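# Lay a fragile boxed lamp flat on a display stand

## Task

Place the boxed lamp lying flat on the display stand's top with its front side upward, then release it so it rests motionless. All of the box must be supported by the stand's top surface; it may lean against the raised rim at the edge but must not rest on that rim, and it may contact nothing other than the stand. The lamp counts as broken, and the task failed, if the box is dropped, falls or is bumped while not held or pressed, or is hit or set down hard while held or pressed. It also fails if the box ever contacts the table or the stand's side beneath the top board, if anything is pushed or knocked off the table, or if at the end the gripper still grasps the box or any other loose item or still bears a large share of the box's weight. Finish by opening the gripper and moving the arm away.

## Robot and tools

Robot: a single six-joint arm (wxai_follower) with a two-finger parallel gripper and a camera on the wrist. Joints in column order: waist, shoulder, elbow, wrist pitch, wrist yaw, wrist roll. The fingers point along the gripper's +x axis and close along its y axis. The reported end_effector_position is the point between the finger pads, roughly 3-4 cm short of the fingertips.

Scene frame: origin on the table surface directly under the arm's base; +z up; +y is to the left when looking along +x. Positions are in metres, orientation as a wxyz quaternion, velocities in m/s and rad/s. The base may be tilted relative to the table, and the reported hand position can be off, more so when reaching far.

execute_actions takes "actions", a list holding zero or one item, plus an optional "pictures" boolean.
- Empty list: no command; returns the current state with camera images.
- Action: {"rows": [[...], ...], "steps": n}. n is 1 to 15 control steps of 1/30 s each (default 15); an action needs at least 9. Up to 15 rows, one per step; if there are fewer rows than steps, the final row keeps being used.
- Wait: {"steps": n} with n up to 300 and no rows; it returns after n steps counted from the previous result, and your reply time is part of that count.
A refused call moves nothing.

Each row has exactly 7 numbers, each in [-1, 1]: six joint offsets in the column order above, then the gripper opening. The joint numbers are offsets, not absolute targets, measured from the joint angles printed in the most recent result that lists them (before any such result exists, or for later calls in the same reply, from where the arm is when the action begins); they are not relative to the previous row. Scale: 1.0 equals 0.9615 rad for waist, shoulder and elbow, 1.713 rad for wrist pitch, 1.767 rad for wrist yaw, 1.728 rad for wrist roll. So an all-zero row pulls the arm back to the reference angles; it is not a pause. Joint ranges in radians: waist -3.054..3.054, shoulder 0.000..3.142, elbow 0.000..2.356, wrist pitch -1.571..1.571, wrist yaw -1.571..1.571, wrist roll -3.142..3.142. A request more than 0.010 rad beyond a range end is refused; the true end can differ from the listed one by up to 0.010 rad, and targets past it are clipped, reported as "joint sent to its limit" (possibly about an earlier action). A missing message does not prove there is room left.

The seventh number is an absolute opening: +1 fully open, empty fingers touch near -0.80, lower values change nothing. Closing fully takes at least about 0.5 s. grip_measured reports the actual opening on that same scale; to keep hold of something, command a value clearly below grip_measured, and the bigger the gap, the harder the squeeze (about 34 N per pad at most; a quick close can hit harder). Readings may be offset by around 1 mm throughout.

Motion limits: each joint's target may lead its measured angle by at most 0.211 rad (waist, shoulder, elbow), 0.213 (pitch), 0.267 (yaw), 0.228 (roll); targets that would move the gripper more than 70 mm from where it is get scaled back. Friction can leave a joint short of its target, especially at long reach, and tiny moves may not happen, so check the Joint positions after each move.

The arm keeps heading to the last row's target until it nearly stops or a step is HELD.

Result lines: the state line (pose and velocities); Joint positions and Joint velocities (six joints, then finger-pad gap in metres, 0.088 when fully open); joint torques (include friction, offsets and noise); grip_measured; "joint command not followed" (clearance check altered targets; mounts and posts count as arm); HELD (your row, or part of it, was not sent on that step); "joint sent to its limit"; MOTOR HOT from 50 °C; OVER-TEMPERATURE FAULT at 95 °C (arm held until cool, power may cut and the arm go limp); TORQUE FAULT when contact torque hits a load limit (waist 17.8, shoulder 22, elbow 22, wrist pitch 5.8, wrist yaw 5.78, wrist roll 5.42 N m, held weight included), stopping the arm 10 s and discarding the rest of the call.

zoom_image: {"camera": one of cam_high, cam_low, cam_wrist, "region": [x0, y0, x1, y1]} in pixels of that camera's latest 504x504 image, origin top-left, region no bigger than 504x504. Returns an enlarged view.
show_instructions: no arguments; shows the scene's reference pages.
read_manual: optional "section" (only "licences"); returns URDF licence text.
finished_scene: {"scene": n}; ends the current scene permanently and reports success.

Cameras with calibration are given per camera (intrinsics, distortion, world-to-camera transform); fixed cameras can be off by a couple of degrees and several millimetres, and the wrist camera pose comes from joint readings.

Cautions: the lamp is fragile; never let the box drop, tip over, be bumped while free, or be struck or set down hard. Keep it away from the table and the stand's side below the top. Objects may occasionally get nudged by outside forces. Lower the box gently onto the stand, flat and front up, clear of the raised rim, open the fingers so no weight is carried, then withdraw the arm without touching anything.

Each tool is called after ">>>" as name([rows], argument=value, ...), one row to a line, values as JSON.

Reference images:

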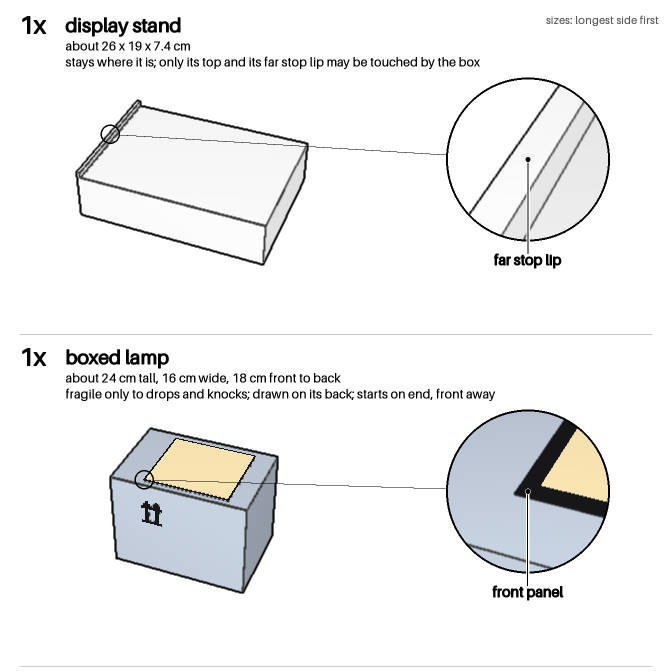

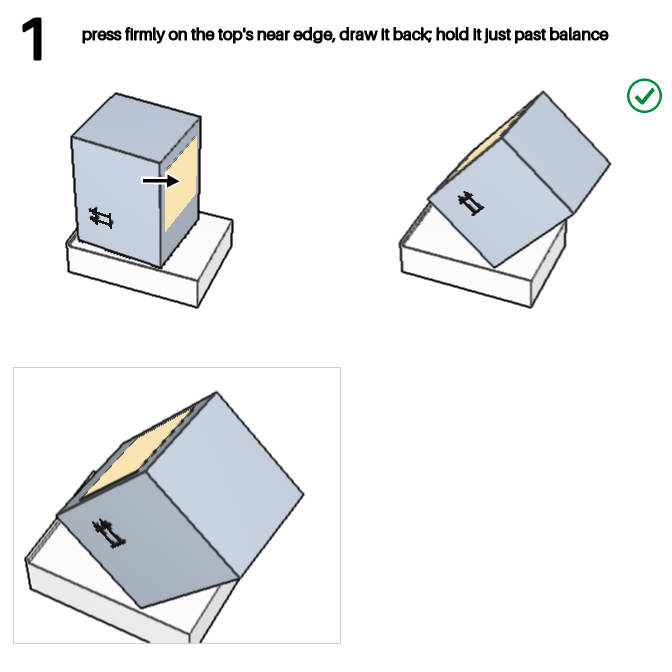

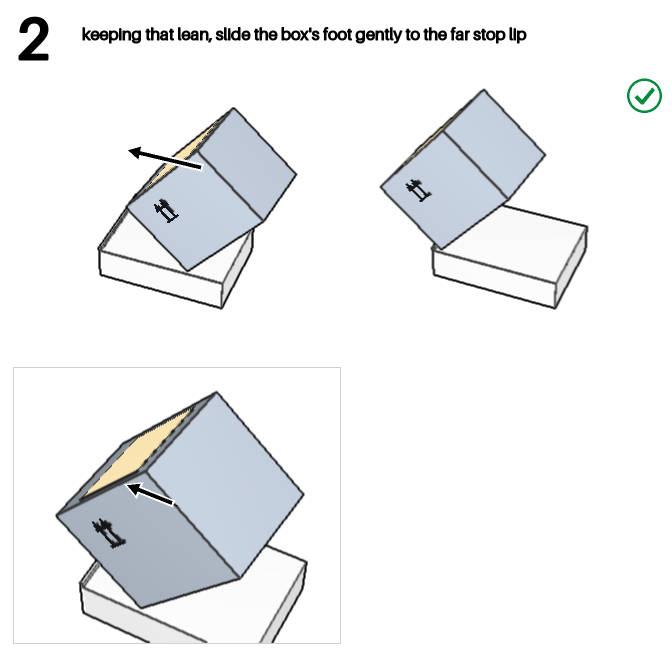

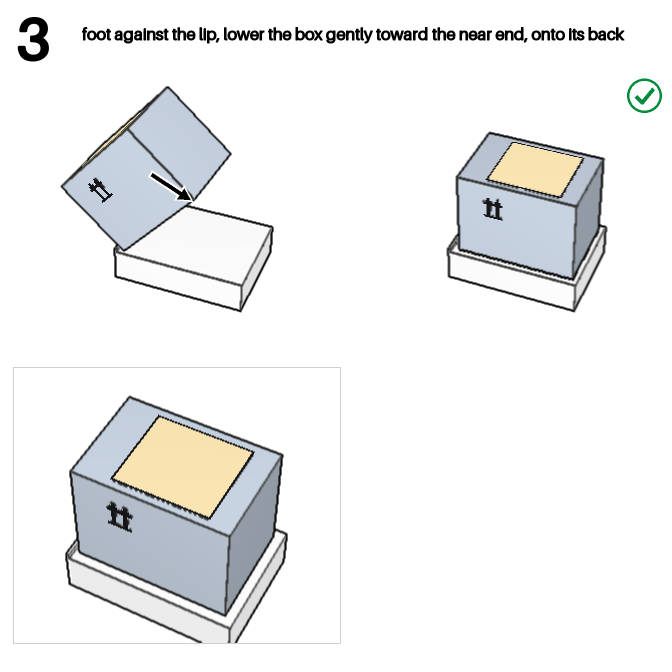

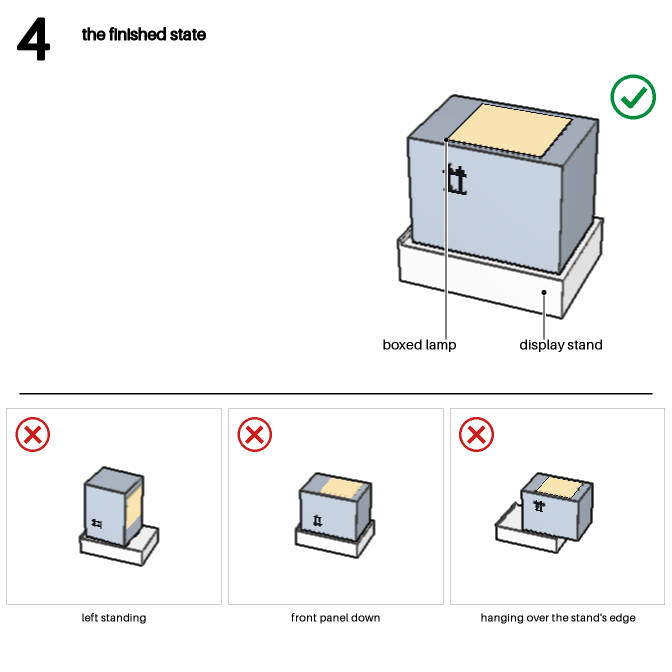

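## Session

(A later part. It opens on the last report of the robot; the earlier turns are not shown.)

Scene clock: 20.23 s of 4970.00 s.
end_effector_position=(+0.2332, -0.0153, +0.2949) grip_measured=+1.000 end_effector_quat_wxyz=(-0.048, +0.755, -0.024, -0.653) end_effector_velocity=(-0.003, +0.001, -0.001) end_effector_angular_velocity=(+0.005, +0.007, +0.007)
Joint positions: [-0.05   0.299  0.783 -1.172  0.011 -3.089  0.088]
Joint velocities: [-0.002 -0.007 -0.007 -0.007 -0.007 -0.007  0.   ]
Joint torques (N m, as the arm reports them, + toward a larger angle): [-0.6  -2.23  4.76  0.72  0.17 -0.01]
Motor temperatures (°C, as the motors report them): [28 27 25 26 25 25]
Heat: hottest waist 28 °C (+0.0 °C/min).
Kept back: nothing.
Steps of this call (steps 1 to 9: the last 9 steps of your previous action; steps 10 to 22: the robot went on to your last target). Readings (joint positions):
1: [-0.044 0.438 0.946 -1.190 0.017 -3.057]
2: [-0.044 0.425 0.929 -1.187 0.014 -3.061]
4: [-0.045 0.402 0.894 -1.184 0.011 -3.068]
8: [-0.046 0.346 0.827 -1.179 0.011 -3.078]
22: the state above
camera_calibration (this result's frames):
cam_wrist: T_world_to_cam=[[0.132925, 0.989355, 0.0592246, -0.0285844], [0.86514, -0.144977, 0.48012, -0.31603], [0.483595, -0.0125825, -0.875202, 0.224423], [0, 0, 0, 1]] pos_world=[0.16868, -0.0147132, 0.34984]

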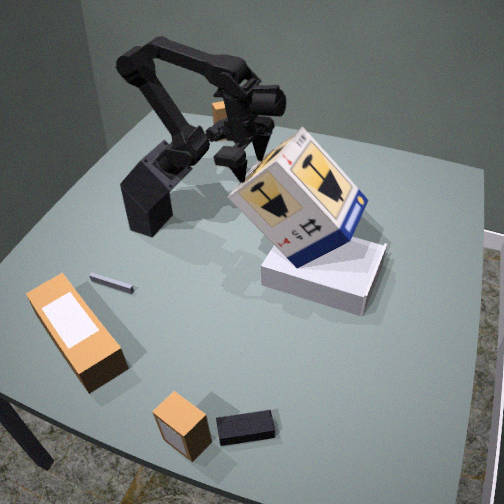

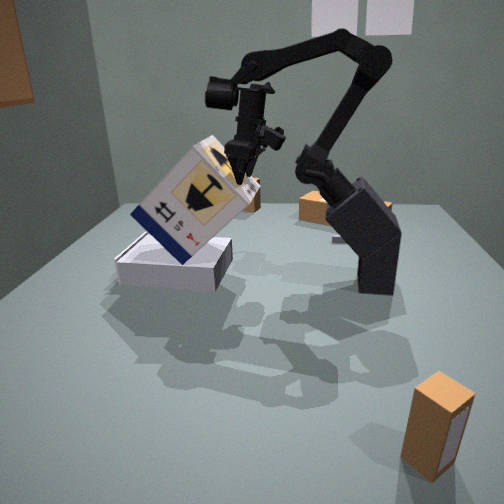

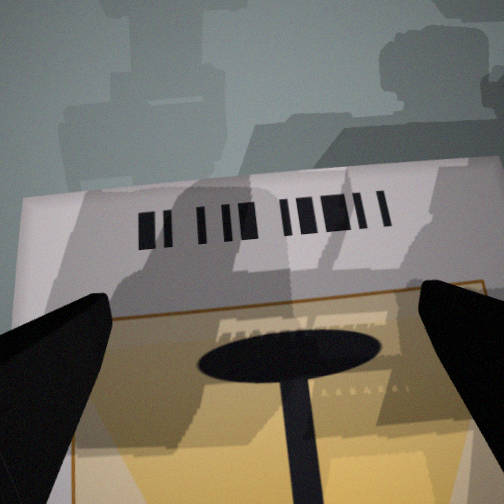

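>>> execute_actions([
  {"rows":[[-0.006,0.004,-0.01,0.007,0,0,1],[-0.008,0.013,-0.007,0.012,0,0,1],[-0.011,0.023,-0.002,0.017,0,0,1],[-0.013,0.034,0.003,0.023,0,0,1],[-0.016,0.045,0.009,0.029,0,0,1],[-0.018,0.056,0.015,0.035,0,0,1],[-0.021,0.067,0.021,0.041,0,0,1],[-0.023,0.078,0.027,0.047,0,0,1],[-0.026,0.089,0.033,0.053,0,0,1],[-0.028,0.1,0.039,0.059,0,0,1],[-0.031,0.111,0.045,0.065,0,0,1],[-0.033,0.122,0.052,0.071,0,0,1],[-0.036,0.133,0.058,0.076,0,0,1],[-0.038,0.142,0.064,0.081,0,0,1],[-0.04,0.15,0.069,0.085,0,0,1]],"steps":15},
])

>>> execute_actions([
  {"steps":20},
], pictures=true)

>>> zoom_image(camera="cam_low", region=[70, 110, 270, 310])

>>> zoom_image(camera="cam_high", region=[230, 120, 430, 320])

Scene clock: 21.97 s of 4970.00 s.
end_effector_position=(+0.2398, -0.0163, +0.2922) grip_measured=+1.000 end_effector_quat_wxyz=(-0.048, +0.757, -0.027, -0.651) end_effector_velocity=(+0.065, -0.009, -0.036) end_effector_angular_velocity=(-0.036, -0.004, -0.035)
Joint positions: [-0.058  0.322  0.782 -1.142  0.009 -3.089  0.088]
Joint velocities: [-0.081  0.291 -0.002  0.3   -0.022 -0.022  0.   ]
Joint torques (N m, as the arm reports them, + toward a larger angle): [-0.26 -1.31  7.44  0.91  0.09  0.03]
Motor temperatures (°C, as the motors report them): [28 27 25 26 25 25]
Heat: hottest waist 28 °C (+0.0 °C/min).
Steps of this call (steps 1 to 15: the robot went on to your last target; steps 16 to 46: nothing new was sent; steps 47 to 52: the first 6 steps of this action). Readings (joint positions):
47: [-0.050 0.299 0.782 -1.172 0.011 -3.089]
48: [-0.051 0.299 0.782 -1.172 0.011 -3.089]
50: [-0.053 0.306 0.782 -1.162 0.010 -3.089]
52: the state above

Scene clock: 22.63 s of 4970.00 s.
end_effector_position=(+0.2750, -0.0219, +0.2911) grip_measured=+1.000 end_effector_quat_wxyz=(-0.048, +0.771, -0.039, -0.634) end_effector_velocity=(-0.005, +0.000, -0.002) end_effector_angular_velocity=(+0.003, +0.027, +0.004)
Joint positions: [-0.085  0.437  0.834 -1.035  0.007 -3.091  0.088]
Joint velocities: [-0.007  0.002 -0.002 -0.022 -0.007 -0.007  0.   ]
Joint torques (N m, as the arm reports them, + toward a larger angle): [-0.63 -2.24  7.9   0.98  0.16  0.07]
Motor temperatures (°C, as the motors report them): [28 27 25 26 25 25]
Heat: hottest waist 28 °C (+0.0 °C/min).
Kept back: nothing.
Steps of this call (steps 1 to 9: the last 9 steps of your previous action; steps 10 to 20: the robot went on to your last target). Readings (joint positions):
1: [-0.061 0.332 0.783 -1.132 0.009 -3.089]
2: [-0.063 0.343 0.784 -1.123 0.008 -3.090]
4: [-0.068 0.364 0.790 -1.106 0.008 -3.090]
8: [-0.077 0.406 0.813 -1.063 0.007 -3.091]
20: the state above
camera_calibration (this result's frames):
cam_wrist: T_world_to_cam=[[0.155005, 0.986931, 0.044045, -0.0290856], [0.836917, -0.154872, 0.524962, -0.356868], [0.524923, -0.0445098, -0.849985, 0.181336], [0, 0, 0, 1]] pos_world=[0.20799, -0.0184922, 0.342757]

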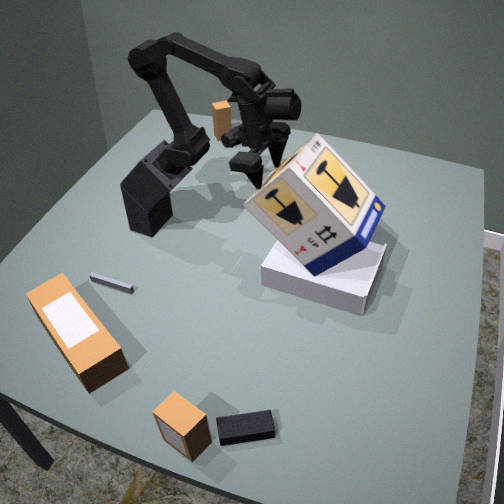

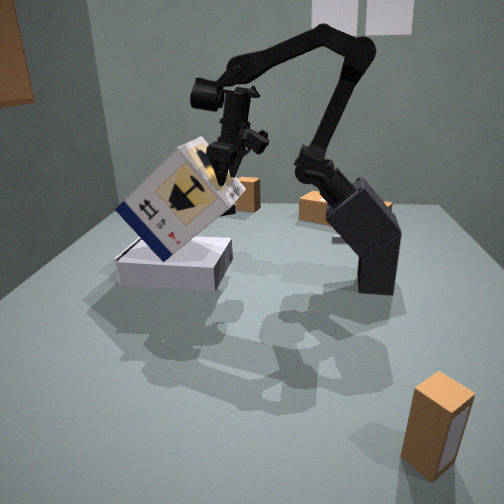

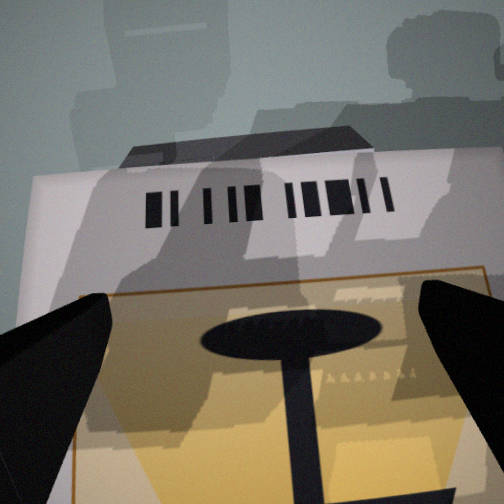

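Region (70, 110, 270, 310) of cam_low's 504x504 image, scaled by 2.520, with more detail than that image has.

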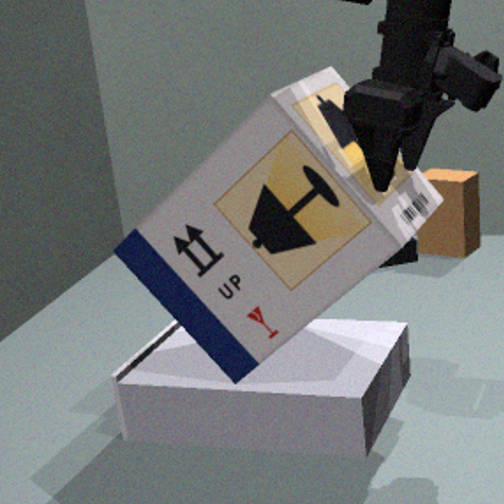

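Region (230, 120, 430, 320) of cam_high's 504x504 image, scaled by 2.520, with more detail than that image has.

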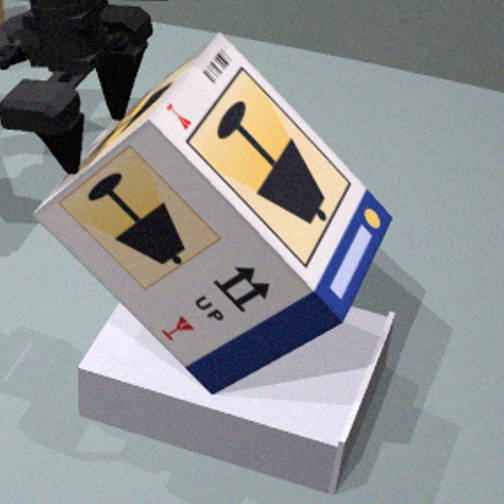

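>>> execute_actions([
  {"rows":[[-0.004,0.01,0.021,0.007,0,-0.002,1],[-0.004,0.017,0.028,0.011,0,-0.003,1],[-0.004,0.025,0.036,0.015,0,-0.004,1],[-0.004,0.034,0.044,0.019,0,-0.005,1],[-0.004,0.043,0.052,0.023,0,-0.006,1],[-0.004,0.052,0.06,0.028,0,-0.007,1],[-0.005,0.061,0.068,0.032,0,-0.008,1],[-0.005,0.07,0.077,0.037,0,-0.009,1],[-0.005,0.079,0.085,0.041,0,-0.01,1],[-0.005,0.088,0.094,0.046,0,-0.011,1],[-0.006,0.097,0.102,0.05,0,-0.012,1],[-0.006,0.106,0.11,0.054,0,-0.013,1],[-0.006,0.114,0.118,0.058,0,-0.014,1],[-0.006,0.121,0.125,0.062,0,-0.015,1],[-0.006,0.127,0.131,0.065,0,-0.016,1]],"steps":15},
])

>>> execute_actions([
  {"steps":20},
], pictures=true)

>>> zoom_image(camera="cam_low", region=[70, 110, 270, 310])

>>> zoom_image(camera="cam_high", region=[230, 120, 430, 320])

Scene clock: 23.83 s of 4970.00 s.
end_effector_position=(+0.2858, -0.0230, +0.2943) grip_measured=+1.000 end_effector_quat_wxyz=(-0.047, +0.778, -0.040, -0.625) end_effector_velocity=(+0.095, -0.006, +0.030) end_effector_angular_velocity=(-0.024, -0.183, +0.099)
Joint positions: [-0.086  0.462  0.857 -1.011  0.007 -3.093  0.088]
Joint velocities: [-0.012  0.227  0.227  0.183 -0.022 -0.11   0.   ]
Joint torques (N m, as the arm reports them, + toward a larger angle): [-0.37 -2.31  7.99  1.06  0.02 -0.09]
Motor temperatures (°C, as the motors report them): [28 27 25 26 25 25]
Heat: hottest waist 28 °C (+0.0 °C/min).
Steps of this call (steps 1 to 15: the robot went on to your last target; steps 16 to 30: nothing new was sent; steps 31 to 36: the first 6 steps of this action). Readings (joint positions):
31: [-0.085 0.438 0.834 -1.035 0.007 -3.091]
32: [-0.085 0.440 0.836 -1.034 0.007 -3.091]
34: [-0.085 0.448 0.844 -1.026 0.007 -3.091]
36: the state above

Scene clock: 24.50 s of 4970.00 s.
end_effector_position=(+0.3253, -0.0267, +0.3074) grip_measured=+1.000 end_effector_quat_wxyz=(-0.039, +0.804, -0.037, -0.592) end_effector_velocity=(+0.001, -0.003, -0.001) end_effector_angular_velocity=(-0.014, -0.001, -0.001)
Joint positions: [-0.09   0.548  0.948 -0.93   0.007 -3.111  0.088]
Joint velocities: [-0.007  0.002 -0.002  0.007  0.007 -0.007  0.   ]
Joint torques (N m, as the arm reports them, + toward a larger angle): [-0.24 -2.58  7.43  1.13  0.   -0.19]
Motor temperatures (°C, as the motors report them): [28 27 25 26 25 25]
Heat: hottest waist 28 °C (+0.0 °C/min).
Kept back: nothing.
Steps of this call (steps 1 to 9: the last 9 steps of your previous action; steps 10 to 20: the robot went on to your last target). Readings (joint positions):
1: [-0.087 0.469 0.865 -1.004 0.007 -3.095]
2: [-0.087 0.477 0.873 -0.997 0.007 -3.097]
4: [-0.088 0.493 0.889 -0.983 0.007 -3.101]
8: [-0.089 0.526 0.922 -0.953 0.007 -3.106]
20: the state above
camera_calibration (this result's frames):
cam_wrist: T_world_to_cam=[[0.136602, 0.98966, 0.0437414, -0.0266841], [0.778042, -0.134515, 0.613642, -0.415805], [0.613181, -0.0497922, -0.788372, 0.120857], [0, 0, 0, 1]] pos_world=[0.253051, -0.0235059, 0.351603]

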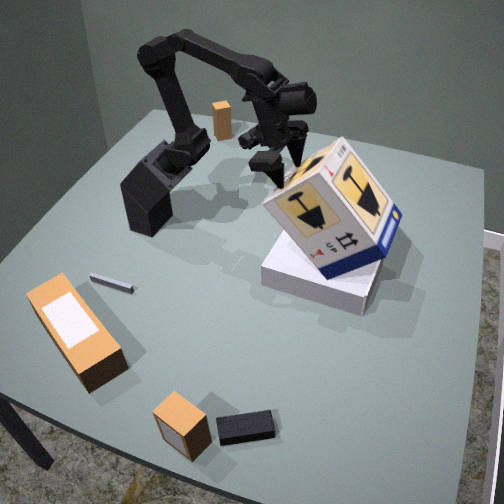

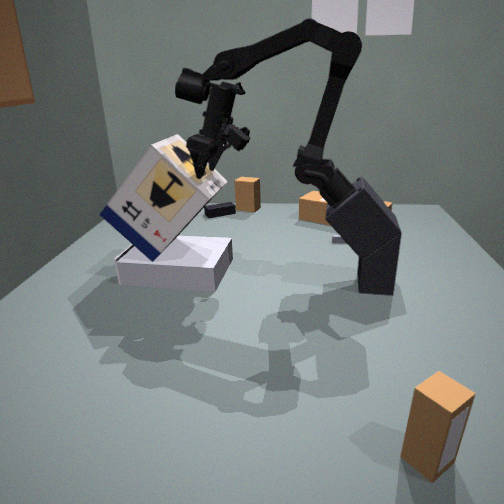

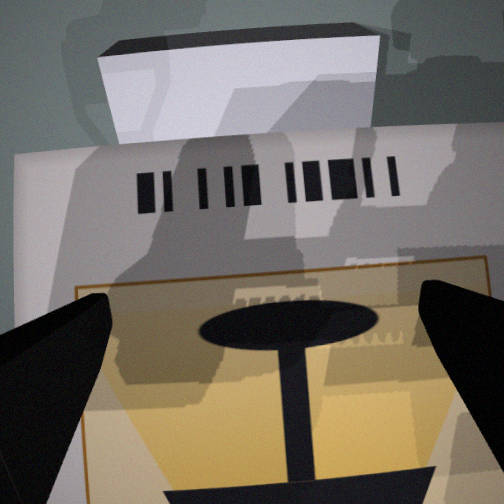

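Region (70, 110, 270, 310) of cam_low's 504x504 image, scaled by 2.520, with more detail than that image has.

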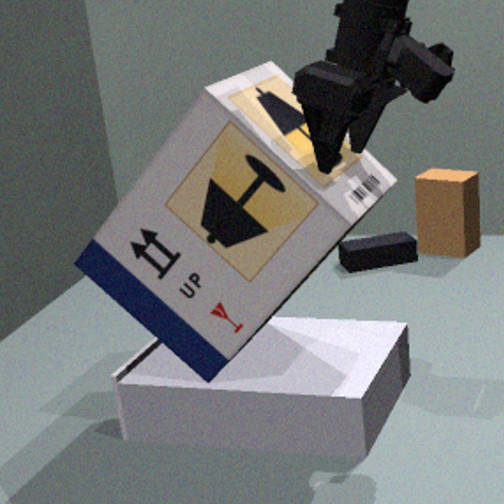

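Region (230, 120, 430, 320) of cam_high's 504x504 image, scaled by 2.520, with more detail than that image has.

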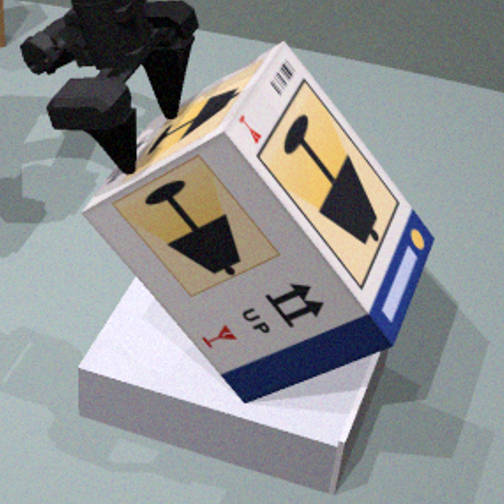

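>>> execute_actions([
  {"rows":[[-0.003,0.016,0.015,0.007,0,-0.004,1],[-0.005,0.025,0.019,0.012,0,-0.004,1],[-0.006,0.035,0.024,0.017,0,-0.005,1],[-0.008,0.046,0.029,0.023,0,-0.005,1],[-0.009,0.057,0.034,0.029,0,-0.006,1],[-0.011,0.068,0.04,0.035,0,-0.006,1],[-0.012,0.079,0.045,0.041,0,-0.007,1],[-0.014,0.09,0.051,0.047,0,-0.007,1],[-0.015,0.101,0.056,0.053,0,-0.008,1],[-0.017,0.112,0.062,0.059,0,-0.008,1],[-0.018,0.123,0.068,0.065,0,-0.009,1],[-0.02,0.134,0.073,0.071,0,-0.009,1],[-0.021,0.145,0.079,0.077,0,-0.01,1],[-0.022,0.154,0.084,0.083,0,-0.01,1],[-0.023,0.162,0.088,0.087,0,-0.01,1]],"steps":15},
])

>>> execute_actions([
  {"steps":20},
], pictures=true)

>>> zoom_image(camera="cam_low", region=[60, 110, 260, 310])

>>> zoom_image(camera="cam_high", region=[250, 130, 450, 330])

Scene clock: 25.53 s of 4970.00 s.
end_effector_position=(+0.3362, -0.0280, +0.3076) grip_measured=+1.000 end_effector_quat_wxyz=(-0.038, +0.810, -0.037, -0.584) end_effector_velocity=(+0.102, -0.013, -0.005) end_effector_angular_velocity=(-0.034, -0.156, +0.005)
Joint positions: [-0.093  0.577  0.964 -0.898  0.006 -3.115  0.088]
Joint velocities: [-0.046  0.291  0.149  0.3   -0.022 -0.037  0.   ]
Joint torques (N m, as the arm reports them, + toward a larger angle): [-0.54 -2.46  7.5   1.05  0.07 -0.15]
Motor temperatures (°C, as the motors report them): [28 27 26 26 25 25]
Heat: hottest waist 28 °C (+0.0 °C/min).
Steps of this call (steps 1 to 15: the robot went on to your last target; steps 16 to 25: nothing new was sent; steps 26 to 31: the first 6 steps of this action). Readings (joint positions):
26: [-0.090 0.549 0.949 -0.930 0.007 -3.111]
27: [-0.090 0.551 0.950 -0.929 0.007 -3.112]
29: [-0.090 0.560 0.955 -0.918 0.007 -3.114]
31: the state above

Scene clock: 26.20 s of 4970.00 s.
end_effector_position=(+0.3736, -0.0336, +0.3014) grip_measured=+1.000 end_effector_quat_wxyz=(-0.034, +0.824, -0.041, -0.565) end_effector_velocity=(-0.001, +0.001, +0.001) end_effector_angular_velocity=(-0.002, +0.003, +0.021)
Joint positions: [-0.108  0.694  1.018 -0.788  0.002 -3.124  0.088]
Joint velocities: [-0.002 -0.002  0.002 -0.007 -0.007 -0.022  0.   ]
Joint torques (N m, as the arm reports them, + toward a larger angle): [-0.62 -3.57  7.98  1.2   0.25 -0.16]
Motor temperatures (°C, as the motors report them): [28 27 26 26 25 25]
Heat: hottest waist 28 °C (+0.0 °C/min).
Kept back: nothing.
Steps of this call (steps 1 to 9: the last 9 steps of your previous action; steps 10 to 20: the robot went on to your last target). Readings (joint positions):
1: [-0.094 0.587 0.969 -0.889 0.006 -3.116]
2: [-0.095 0.597 0.974 -0.880 0.006 -3.117]
4: [-0.098 0.618 0.983 -0.861 0.004 -3.118]
8: [-0.104 0.661 1.003 -0.820 0.003 -3.123]
20: the state above
camera_calibration (this result's frames):
cam_wrist: T_world_to_cam=[[0.134422, 0.990287, 0.0355261, -0.0229043], [0.73607, -0.123789, 0.66549, -0.450198], [0.663424, -0.0633069, -0.745561, 0.0539606], [0, 0, 0, 1]] pos_world=[0.298658, -0.0296316, 0.340647]

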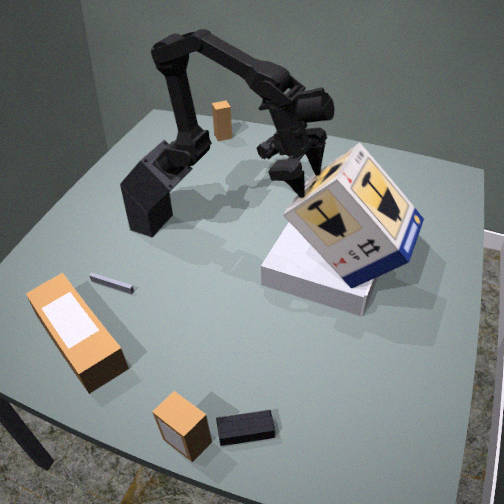

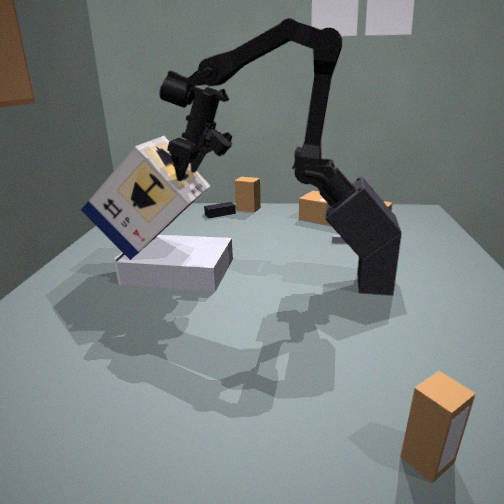

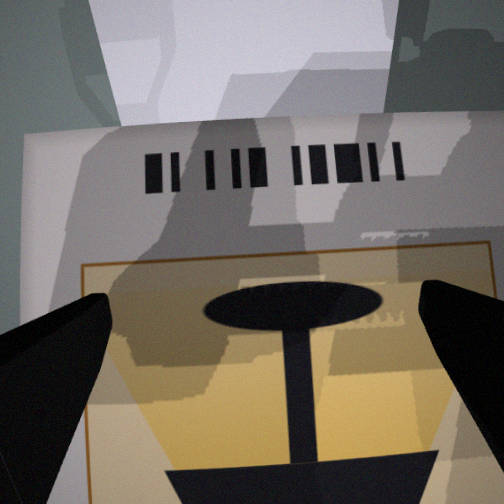

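Region (60, 110, 260, 310) of cam_low's 504x504 image, scaled by 2.520, with more detail than that image has.

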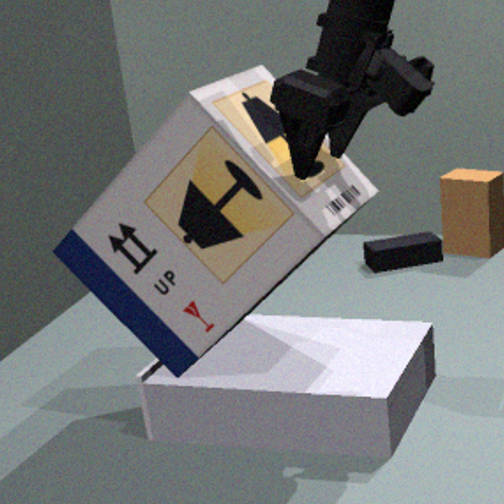

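Region (250, 130, 450, 330) of cam_high's 504x504 image, scaled by 2.520, with more detail than that image has.

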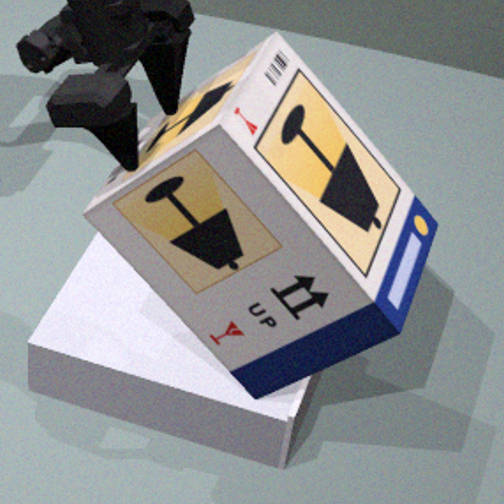

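>>> execute_actions([
  {"rows":[[-0.003,0.013,0.016,0.006,0,-0.003,1],[-0.003,0.017,0.018,0.009,0,-0.004,1],[-0.003,0.022,0.019,0.012,0,-0.005,1],[-0.003,0.027,0.021,0.015,0,-0.006,1],[-0.003,0.032,0.023,0.018,0,-0.007,1],[-0.003,0.037,0.025,0.021,0,-0.008,1],[-0.003,0.042,0.027,0.024,0,-0.009,1],[-0.003,0.047,0.029,0.027,0,-0.01,1],[-0.003,0.052,0.031,0.03,0,-0.011,1],[-0.003,0.057,0.032,0.033,0,-0.012,1],[-0.003,0.062,0.034,0.036,0,-0.012,1],[-0.003,0.066,0.036,0.039,0,-0.012,1],[-0.003,0.07,0.038,0.042,0,-0.012,1],[-0.003,0.074,0.039,0.045,0,-0.012,1],[-0.003,0.077,0.04,0.047,0,-0.012,1]],"steps":15},
])

>>> execute_actions([
  {"steps":20},
], pictures=true)

>>> zoom_image(camera="cam_low", region=[60, 110, 260, 310])

>>> zoom_image(camera="cam_high", region=[250, 130, 450, 330])

Scene clock: 27.57 s of 4970.00 s.
end_effector_position=(+0.3791, -0.0343, +0.3008) grip_measured=+1.000 end_effector_quat_wxyz=(-0.031, +0.827, -0.040, -0.560) end_effector_velocity=(+0.045, -0.006, -0.012) end_effector_angular_velocity=(-0.042, -0.063, +0.082)
Joint positions: [-0.109  0.708  1.024 -0.769  0.002 -3.129  0.088]
Joint velocities: [-0.012  0.139  0.051  0.154 -0.007 -0.095  0.   ]
Joint torques (N m, as the arm reports them, + toward a larger angle): [-0.36 -3.65  7.81  1.15  0.09 -0.16]
Motor temperatures (°C, as the motors report them): [28 27 26 26 25 25]
Heat: hottest waist 28 °C (+0.0 °C/min).
Steps of this call (steps 1 to 15: the robot went on to your last target; steps 16 to 35: nothing new was sent; steps 36 to 41: the first 6 steps of this action). Readings (joint positions):
36: [-0.108 0.694 1.019 -0.788 0.002 -3.124]
37: [-0.108 0.695 1.019 -0.787 0.002 -3.124]
39: [-0.108 0.699 1.021 -0.780 0.002 -3.125]
41: the state above

Scene clock: 28.23 s of 4970.00 s.
end_effector_position=(+0.3951, -0.0359, +0.2995) grip_measured=+1.000 end_effector_quat_wxyz=(-0.026, +0.835, -0.037, -0.548) end_effector_velocity=(+0.002, +0.000, +0.002) end_effector_angular_velocity=(+0.001, -0.012, +0.008)
Joint positions: [-0.11   0.749  1.046 -0.719  0.001 -3.142  0.088]
Joint velocities: [-0.002 -0.002  0.002  0.007 -0.007 -0.007  0.   ]
Joint torques (N m, as the arm reports them, + toward a larger angle): [-0.21 -2.94  7.5   1.62  0.09 -0.06]
Motor temperatures (°C, as the motors report them): [28 27 26 26 25 25]
Heat: hottest waist 28 °C (+0.0 °C/min).
Kept back: nothing.
Steps of this call (steps 1 to 9: the last 9 steps of your previous action; steps 10 to 20: the robot went on to your last target). Readings (joint positions):
1: [-0.109 0.713 1.026 -0.765 0.002 -3.130]
2: [-0.109 0.718 1.028 -0.760 0.002 -3.132]
4: [-0.109 0.728 1.030 -0.751 0.001 -3.136]
8: [-0.110 0.746 1.036 -0.732 0.001 -3.140]
20: the state above
camera_calibration (this result's frames):
cam_wrist: T_world_to_cam=[[0.117946, 0.992574, 0.0297424, -0.0151936], [0.71003, -0.105235, 0.696263, -0.463313], [0.694223, -0.0610035, -0.71717, 0.0175974], [0, 0, 0, 1]] pos_world=[0.318541, -0.0326025, 0.33566]

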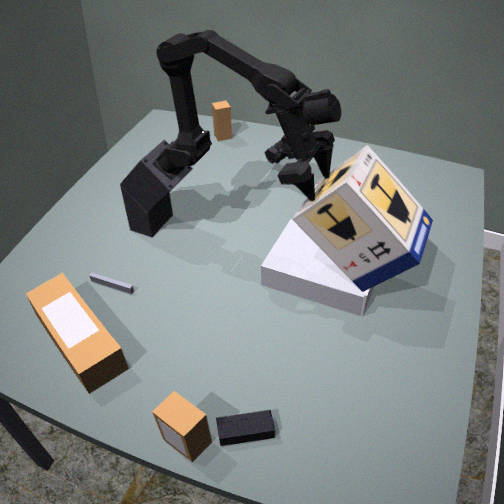

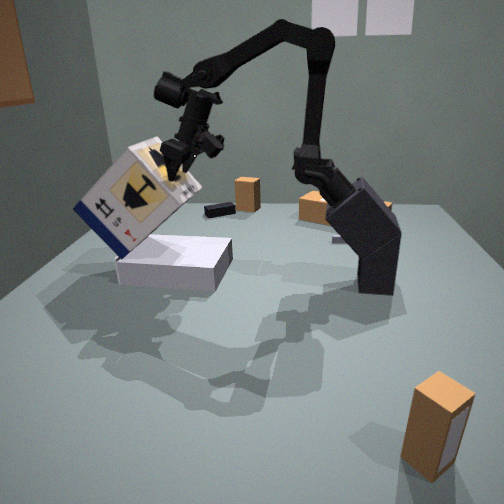

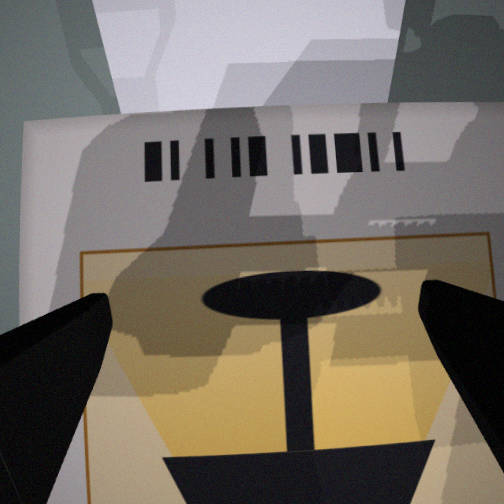

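Region (60, 110, 260, 310) of cam_low's 504x504 image, scaled by 2.520, with more detail than that image has.

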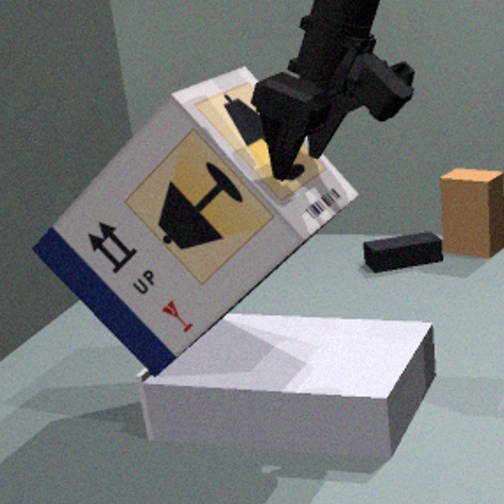

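Region (250, 130, 450, 330) of cam_high's 504x504 image, scaled by 2.520, with more detail than that image has.

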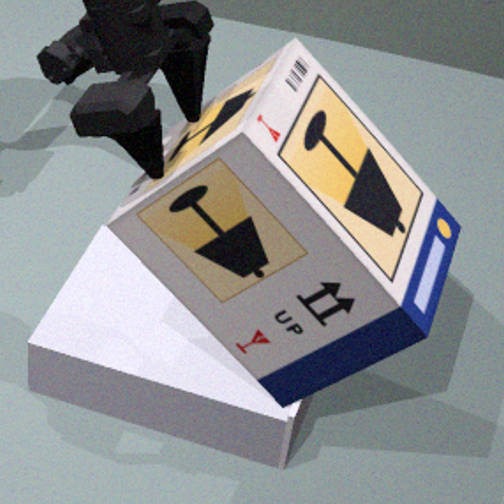

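>>> execute_actions([
  {"rows":[[0,0.012,-0.008,0.011,0,0,1],[0,0.002,-0.026,0.017,0,0,1],[0,-0.011,-0.049,0.026,0,0,1],[0,-0.026,-0.075,0.037,0,0,1],[0,-0.042,-0.103,0.049,0,0,1],[0,-0.058,-0.132,0.062,0,0,1],[0,-0.075,-0.161,0.075,0,0,1],[0,-0.092,-0.19,0.088,0,0,1],[0,-0.108,-0.219,0.101,0,0,1],[0,-0.125,-0.248,0.114,0,0,1],[0,-0.141,-0.277,0.127,0,0,1],[0,-0.158,-0.306,0.14,0,0,1],[0,-0.174,-0.334,0.153,0,0,1],[0,-0.188,-0.359,0.165,0,0,1],[0,-0.199,-0.379,0.176,0,0,1]],"steps":15},
])

>>> execute_actions([
  {"steps":22},
], pictures=true)

>>> zoom_image(camera="cam_low", region=[60, 110, 260, 310])

Scene clock: 29.80 s of 4970.00 s.
end_effector_position=(+0.3945, -0.0359, +0.2986) grip_measured=+1.000 end_effector_quat_wxyz=(-0.025, +0.847, -0.037, -0.530) end_effector_velocity=(-0.070, +0.004, -0.053) end_effector_angular_velocity=(-0.035, -0.220, -0.003)
Joint positions: [-0.11   0.718  0.998 -0.66   0.001 -3.142  0.088]
Joint velocities: [-0.007 -0.379 -0.632  0.476  0.007 -0.007  0.   ]
Joint torques (N m, as the arm reports them, + toward a larger angle): [-0.01 -3.9   3.42  1.29  0.03 -0.02]
Motor temperatures (°C, as the motors report them): [28 27 26 26 25 25]
Heat: hottest waist 28 °C (+0.0 °C/min).
Steps of this call (steps 1 to 15: the robot went on to your last target; steps 16 to 41: nothing new was sent; steps 42 to 47: the first 6 steps of this action). Readings (joint positions):
42: [-0.110 0.750 1.046 -0.718 0.001 -3.142]
43: [-0.110 0.750 1.046 -0.716 0.001 -3.142]
45: [-0.110 0.740 1.032 -0.693 0.001 -3.142]
47: the state above

Scene clock: 30.53 s of 4970.00 s.
end_effector_position=(+0.3555, -0.0319, +0.2618) grip_measured=+1.000 end_effector_quat_wxyz=(-0.023, +0.865, -0.037, -0.499) end_effector_velocity=(-0.002, +0.001, -0.001) end_effector_angular_velocity=(+0.002, +0.007, +0.008)
Joint positions: [-0.11   0.554  0.686 -0.439 -0.    -3.144  0.088]
Joint velocities: [-0.002 -0.002 -0.002 -0.007 -0.007 -0.007  0.   ]
Joint torques (N m, as the arm reports them, + toward a larger angle): [-0.27 -3.24  5.72  2.66  0.09  0.03]
Motor temperatures (°C, as the motors report them): [28 27 26 26 25 25]
Heat: hottest waist 28 °C (+0.0 °C/min).
Kept back: nothing.
Steps of this call (steps 1 to 9: the last 9 steps of your previous action; steps 10 to 22: the robot went on to your last target). Readings (joint positions):
1: [-0.110 0.704 0.976 -0.644 0.001 -3.142]
2: [-0.110 0.690 0.950 -0.627 0.001 -3.142]
4: [-0.110 0.659 0.895 -0.591 0.001 -3.142]
8: [-0.110 0.597 0.781 -0.508 0.000 -3.143]
22: the state above
camera_calibration (this result's frames):
cam_wrist: T_world_to_cam=[[0.112105, 0.993146, 0.0330774, -0.0120796], [0.626075, -0.0964416, 0.773776, -0.398694], [0.771662, -0.0660352, -0.632595, -0.0315104], [0, 0, 0, 1]] pos_world=[0.275282, -0.0285348, 0.288966]

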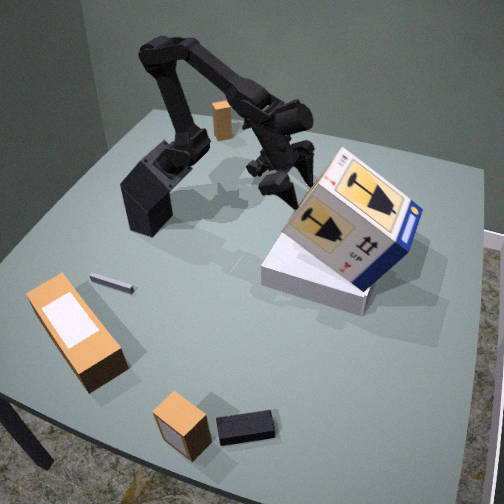

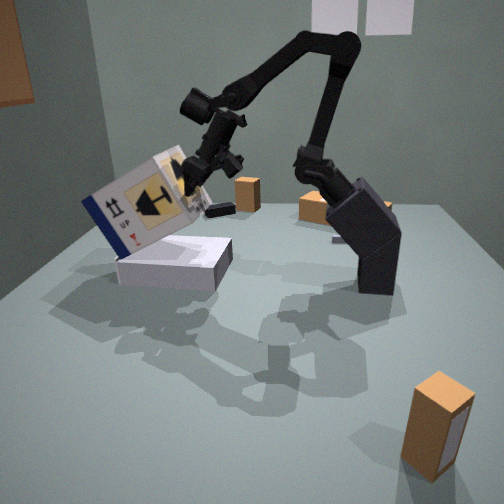

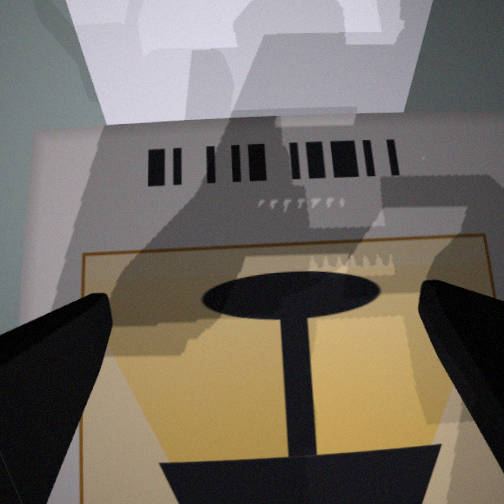

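Region (60, 110, 260, 310) of cam_low's 504x504 image, scaled by 2.520, with more detail than that image has.

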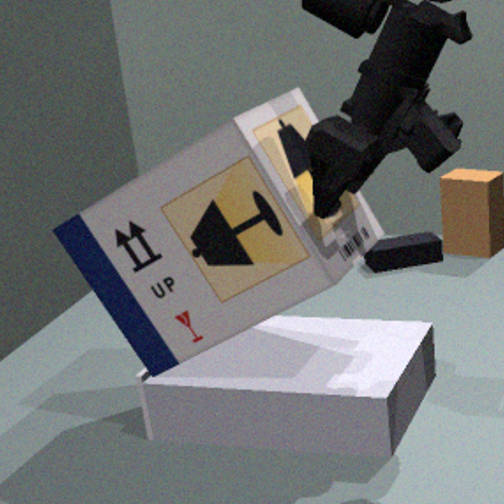

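>>> execute_actions([
  {"rows":[[0,-0.001,-0.012,0.017,0,0,1],[0,-0.008,-0.027,0.023,0,0,1],[0,-0.016,-0.044,0.032,0,0,1],[0,-0.026,-0.065,0.041,0,0,1],[0,-0.035,-0.086,0.052,0,0,1],[0,-0.043,-0.108,0.064,0,0,1],[0,-0.05,-0.129,0.075,0,0,1],[0,-0.056,-0.15,0.088,0,0,1],[0,-0.062,-0.171,0.1,0,0,1],[0,-0.066,-0.192,0.113,0,0,1],[0,-0.07,-0.212,0.126,0,0,1],[0,-0.073,-0.233,0.14,0,0,1],[0,-0.075,-0.253,0.154,0,0,1],[0,-0.076,-0.27,0.167,0,0,1],[0,-0.077,-0.284,0.177,0,0,1]],"steps":15},
])

>>> execute_actions([
  {"steps":22},
], pictures=true)

>>> zoom_image(camera="cam_low", region=[60, 110, 260, 310])

Scene clock: 31.67 s of 4970.00 s.
end_effector_position=(+0.3520, -0.0316, +0.2581) grip_measured=+1.000 end_effector_quat_wxyz=(-0.022, +0.873, -0.037, -0.486) end_effector_velocity=(-0.052, +0.005, -0.062) end_effector_angular_velocity=(-0.015, -0.173, +0.008)
Joint positions: [-0.11   0.526  0.636 -0.387 -0.    -3.145  0.088]
Joint velocities: [-0.002 -0.232 -0.505  0.447 -0.007 -0.007  0.   ]
Joint torques (N m, as the arm reports them, + toward a larger angle): [ 0.21 -2.79  4.97  2.47  0.02 -0.01]
Motor temperatures (°C, as the motors report them): [28 27 26 27 25 25]
Heat: hottest waist 28 °C (+0.0 °C/min).
Steps of this call (steps 1 to 28: the robot went on to your last target; steps 29 to 34: the first 6 steps of this action). Readings (joint positions):
29: [-0.110 0.554 0.685 -0.439 -0.000 -3.144]
30: [-0.110 0.551 0.682 -0.434 -0.000 -3.144]
32: [-0.110 0.541 0.665 -0.415 -0.000 -3.144]
34: the state above

Scene clock: 32.40 s of 4970.00 s.
end_effector_position=(+0.3230, -0.0289, +0.2133) grip_measured=+1.000 end_effector_quat_wxyz=(-0.020, +0.878, -0.036, -0.477) end_effector_velocity=(-0.002, +0.001, -0.002) end_effector_angular_velocity=(+0.002, +0.012, +0.008)
Joint positions: [-0.11   0.487  0.4   -0.169 -0.001 -3.149  0.088]
Joint velocities: [-0.002  0.002 -0.002 -0.007 -0.007 -0.007  0.   ]
Joint torques (N m, as the arm reports them, + toward a larger angle): [ 0.02 -3.36  7.24  3.41  0.08  0.21]
Motor temperatures (°C, as the motors report them): [28 27 26 27 25 25]
Heat: hottest waist 28 °C (+0.0 °C/min).
Kept back: nothing.
Steps of this call (steps 1 to 9: the last 9 steps of your previous action; steps 10 to 22: the robot went on to your last target). Readings (joint positions):
1: [-0.110 0.518 0.618 -0.372 -0.000 -3.145]
2: [-0.110 0.511 0.599 -0.357 -0.000 -3.146]
4: [-0.110 0.499 0.557 -0.323 -0.000 -3.147]
8: [-0.110 0.488 0.467 -0.244 -0.001 -3.149]
22: the state above
camera_calibration (this result's frames):
cam_wrist: T_world_to_cam=[[0.106221, 0.993847, 0.0313892, -0.00759923], [0.586135, -0.0880832, 0.805411, -0.334065], [0.80322, -0.0671535, -0.591885, -0.0558506], [0, 0, 0, 1]] pos_world=[0.241475, -0.0256236, 0.236241]

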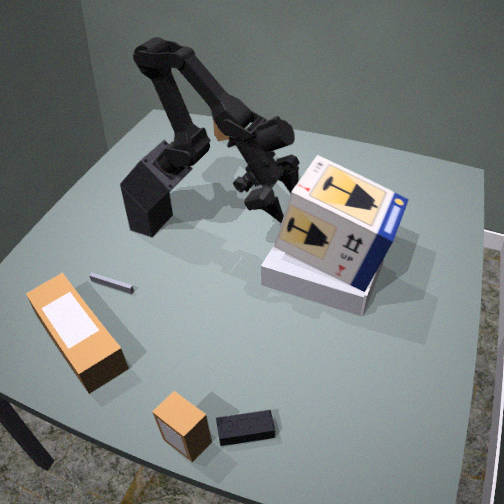

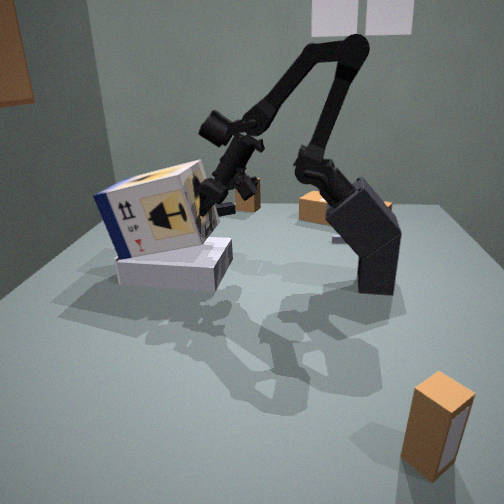

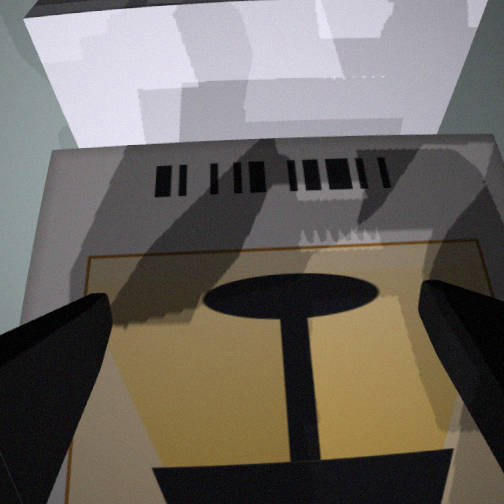

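Region (60, 110, 260, 310) of cam_low's 504x504 image, scaled by 2.520, with more detail than that image has.

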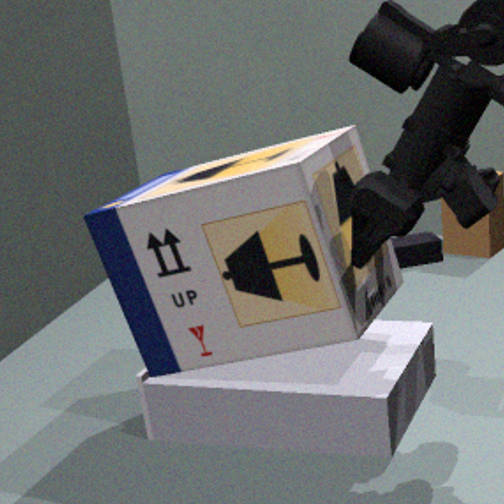

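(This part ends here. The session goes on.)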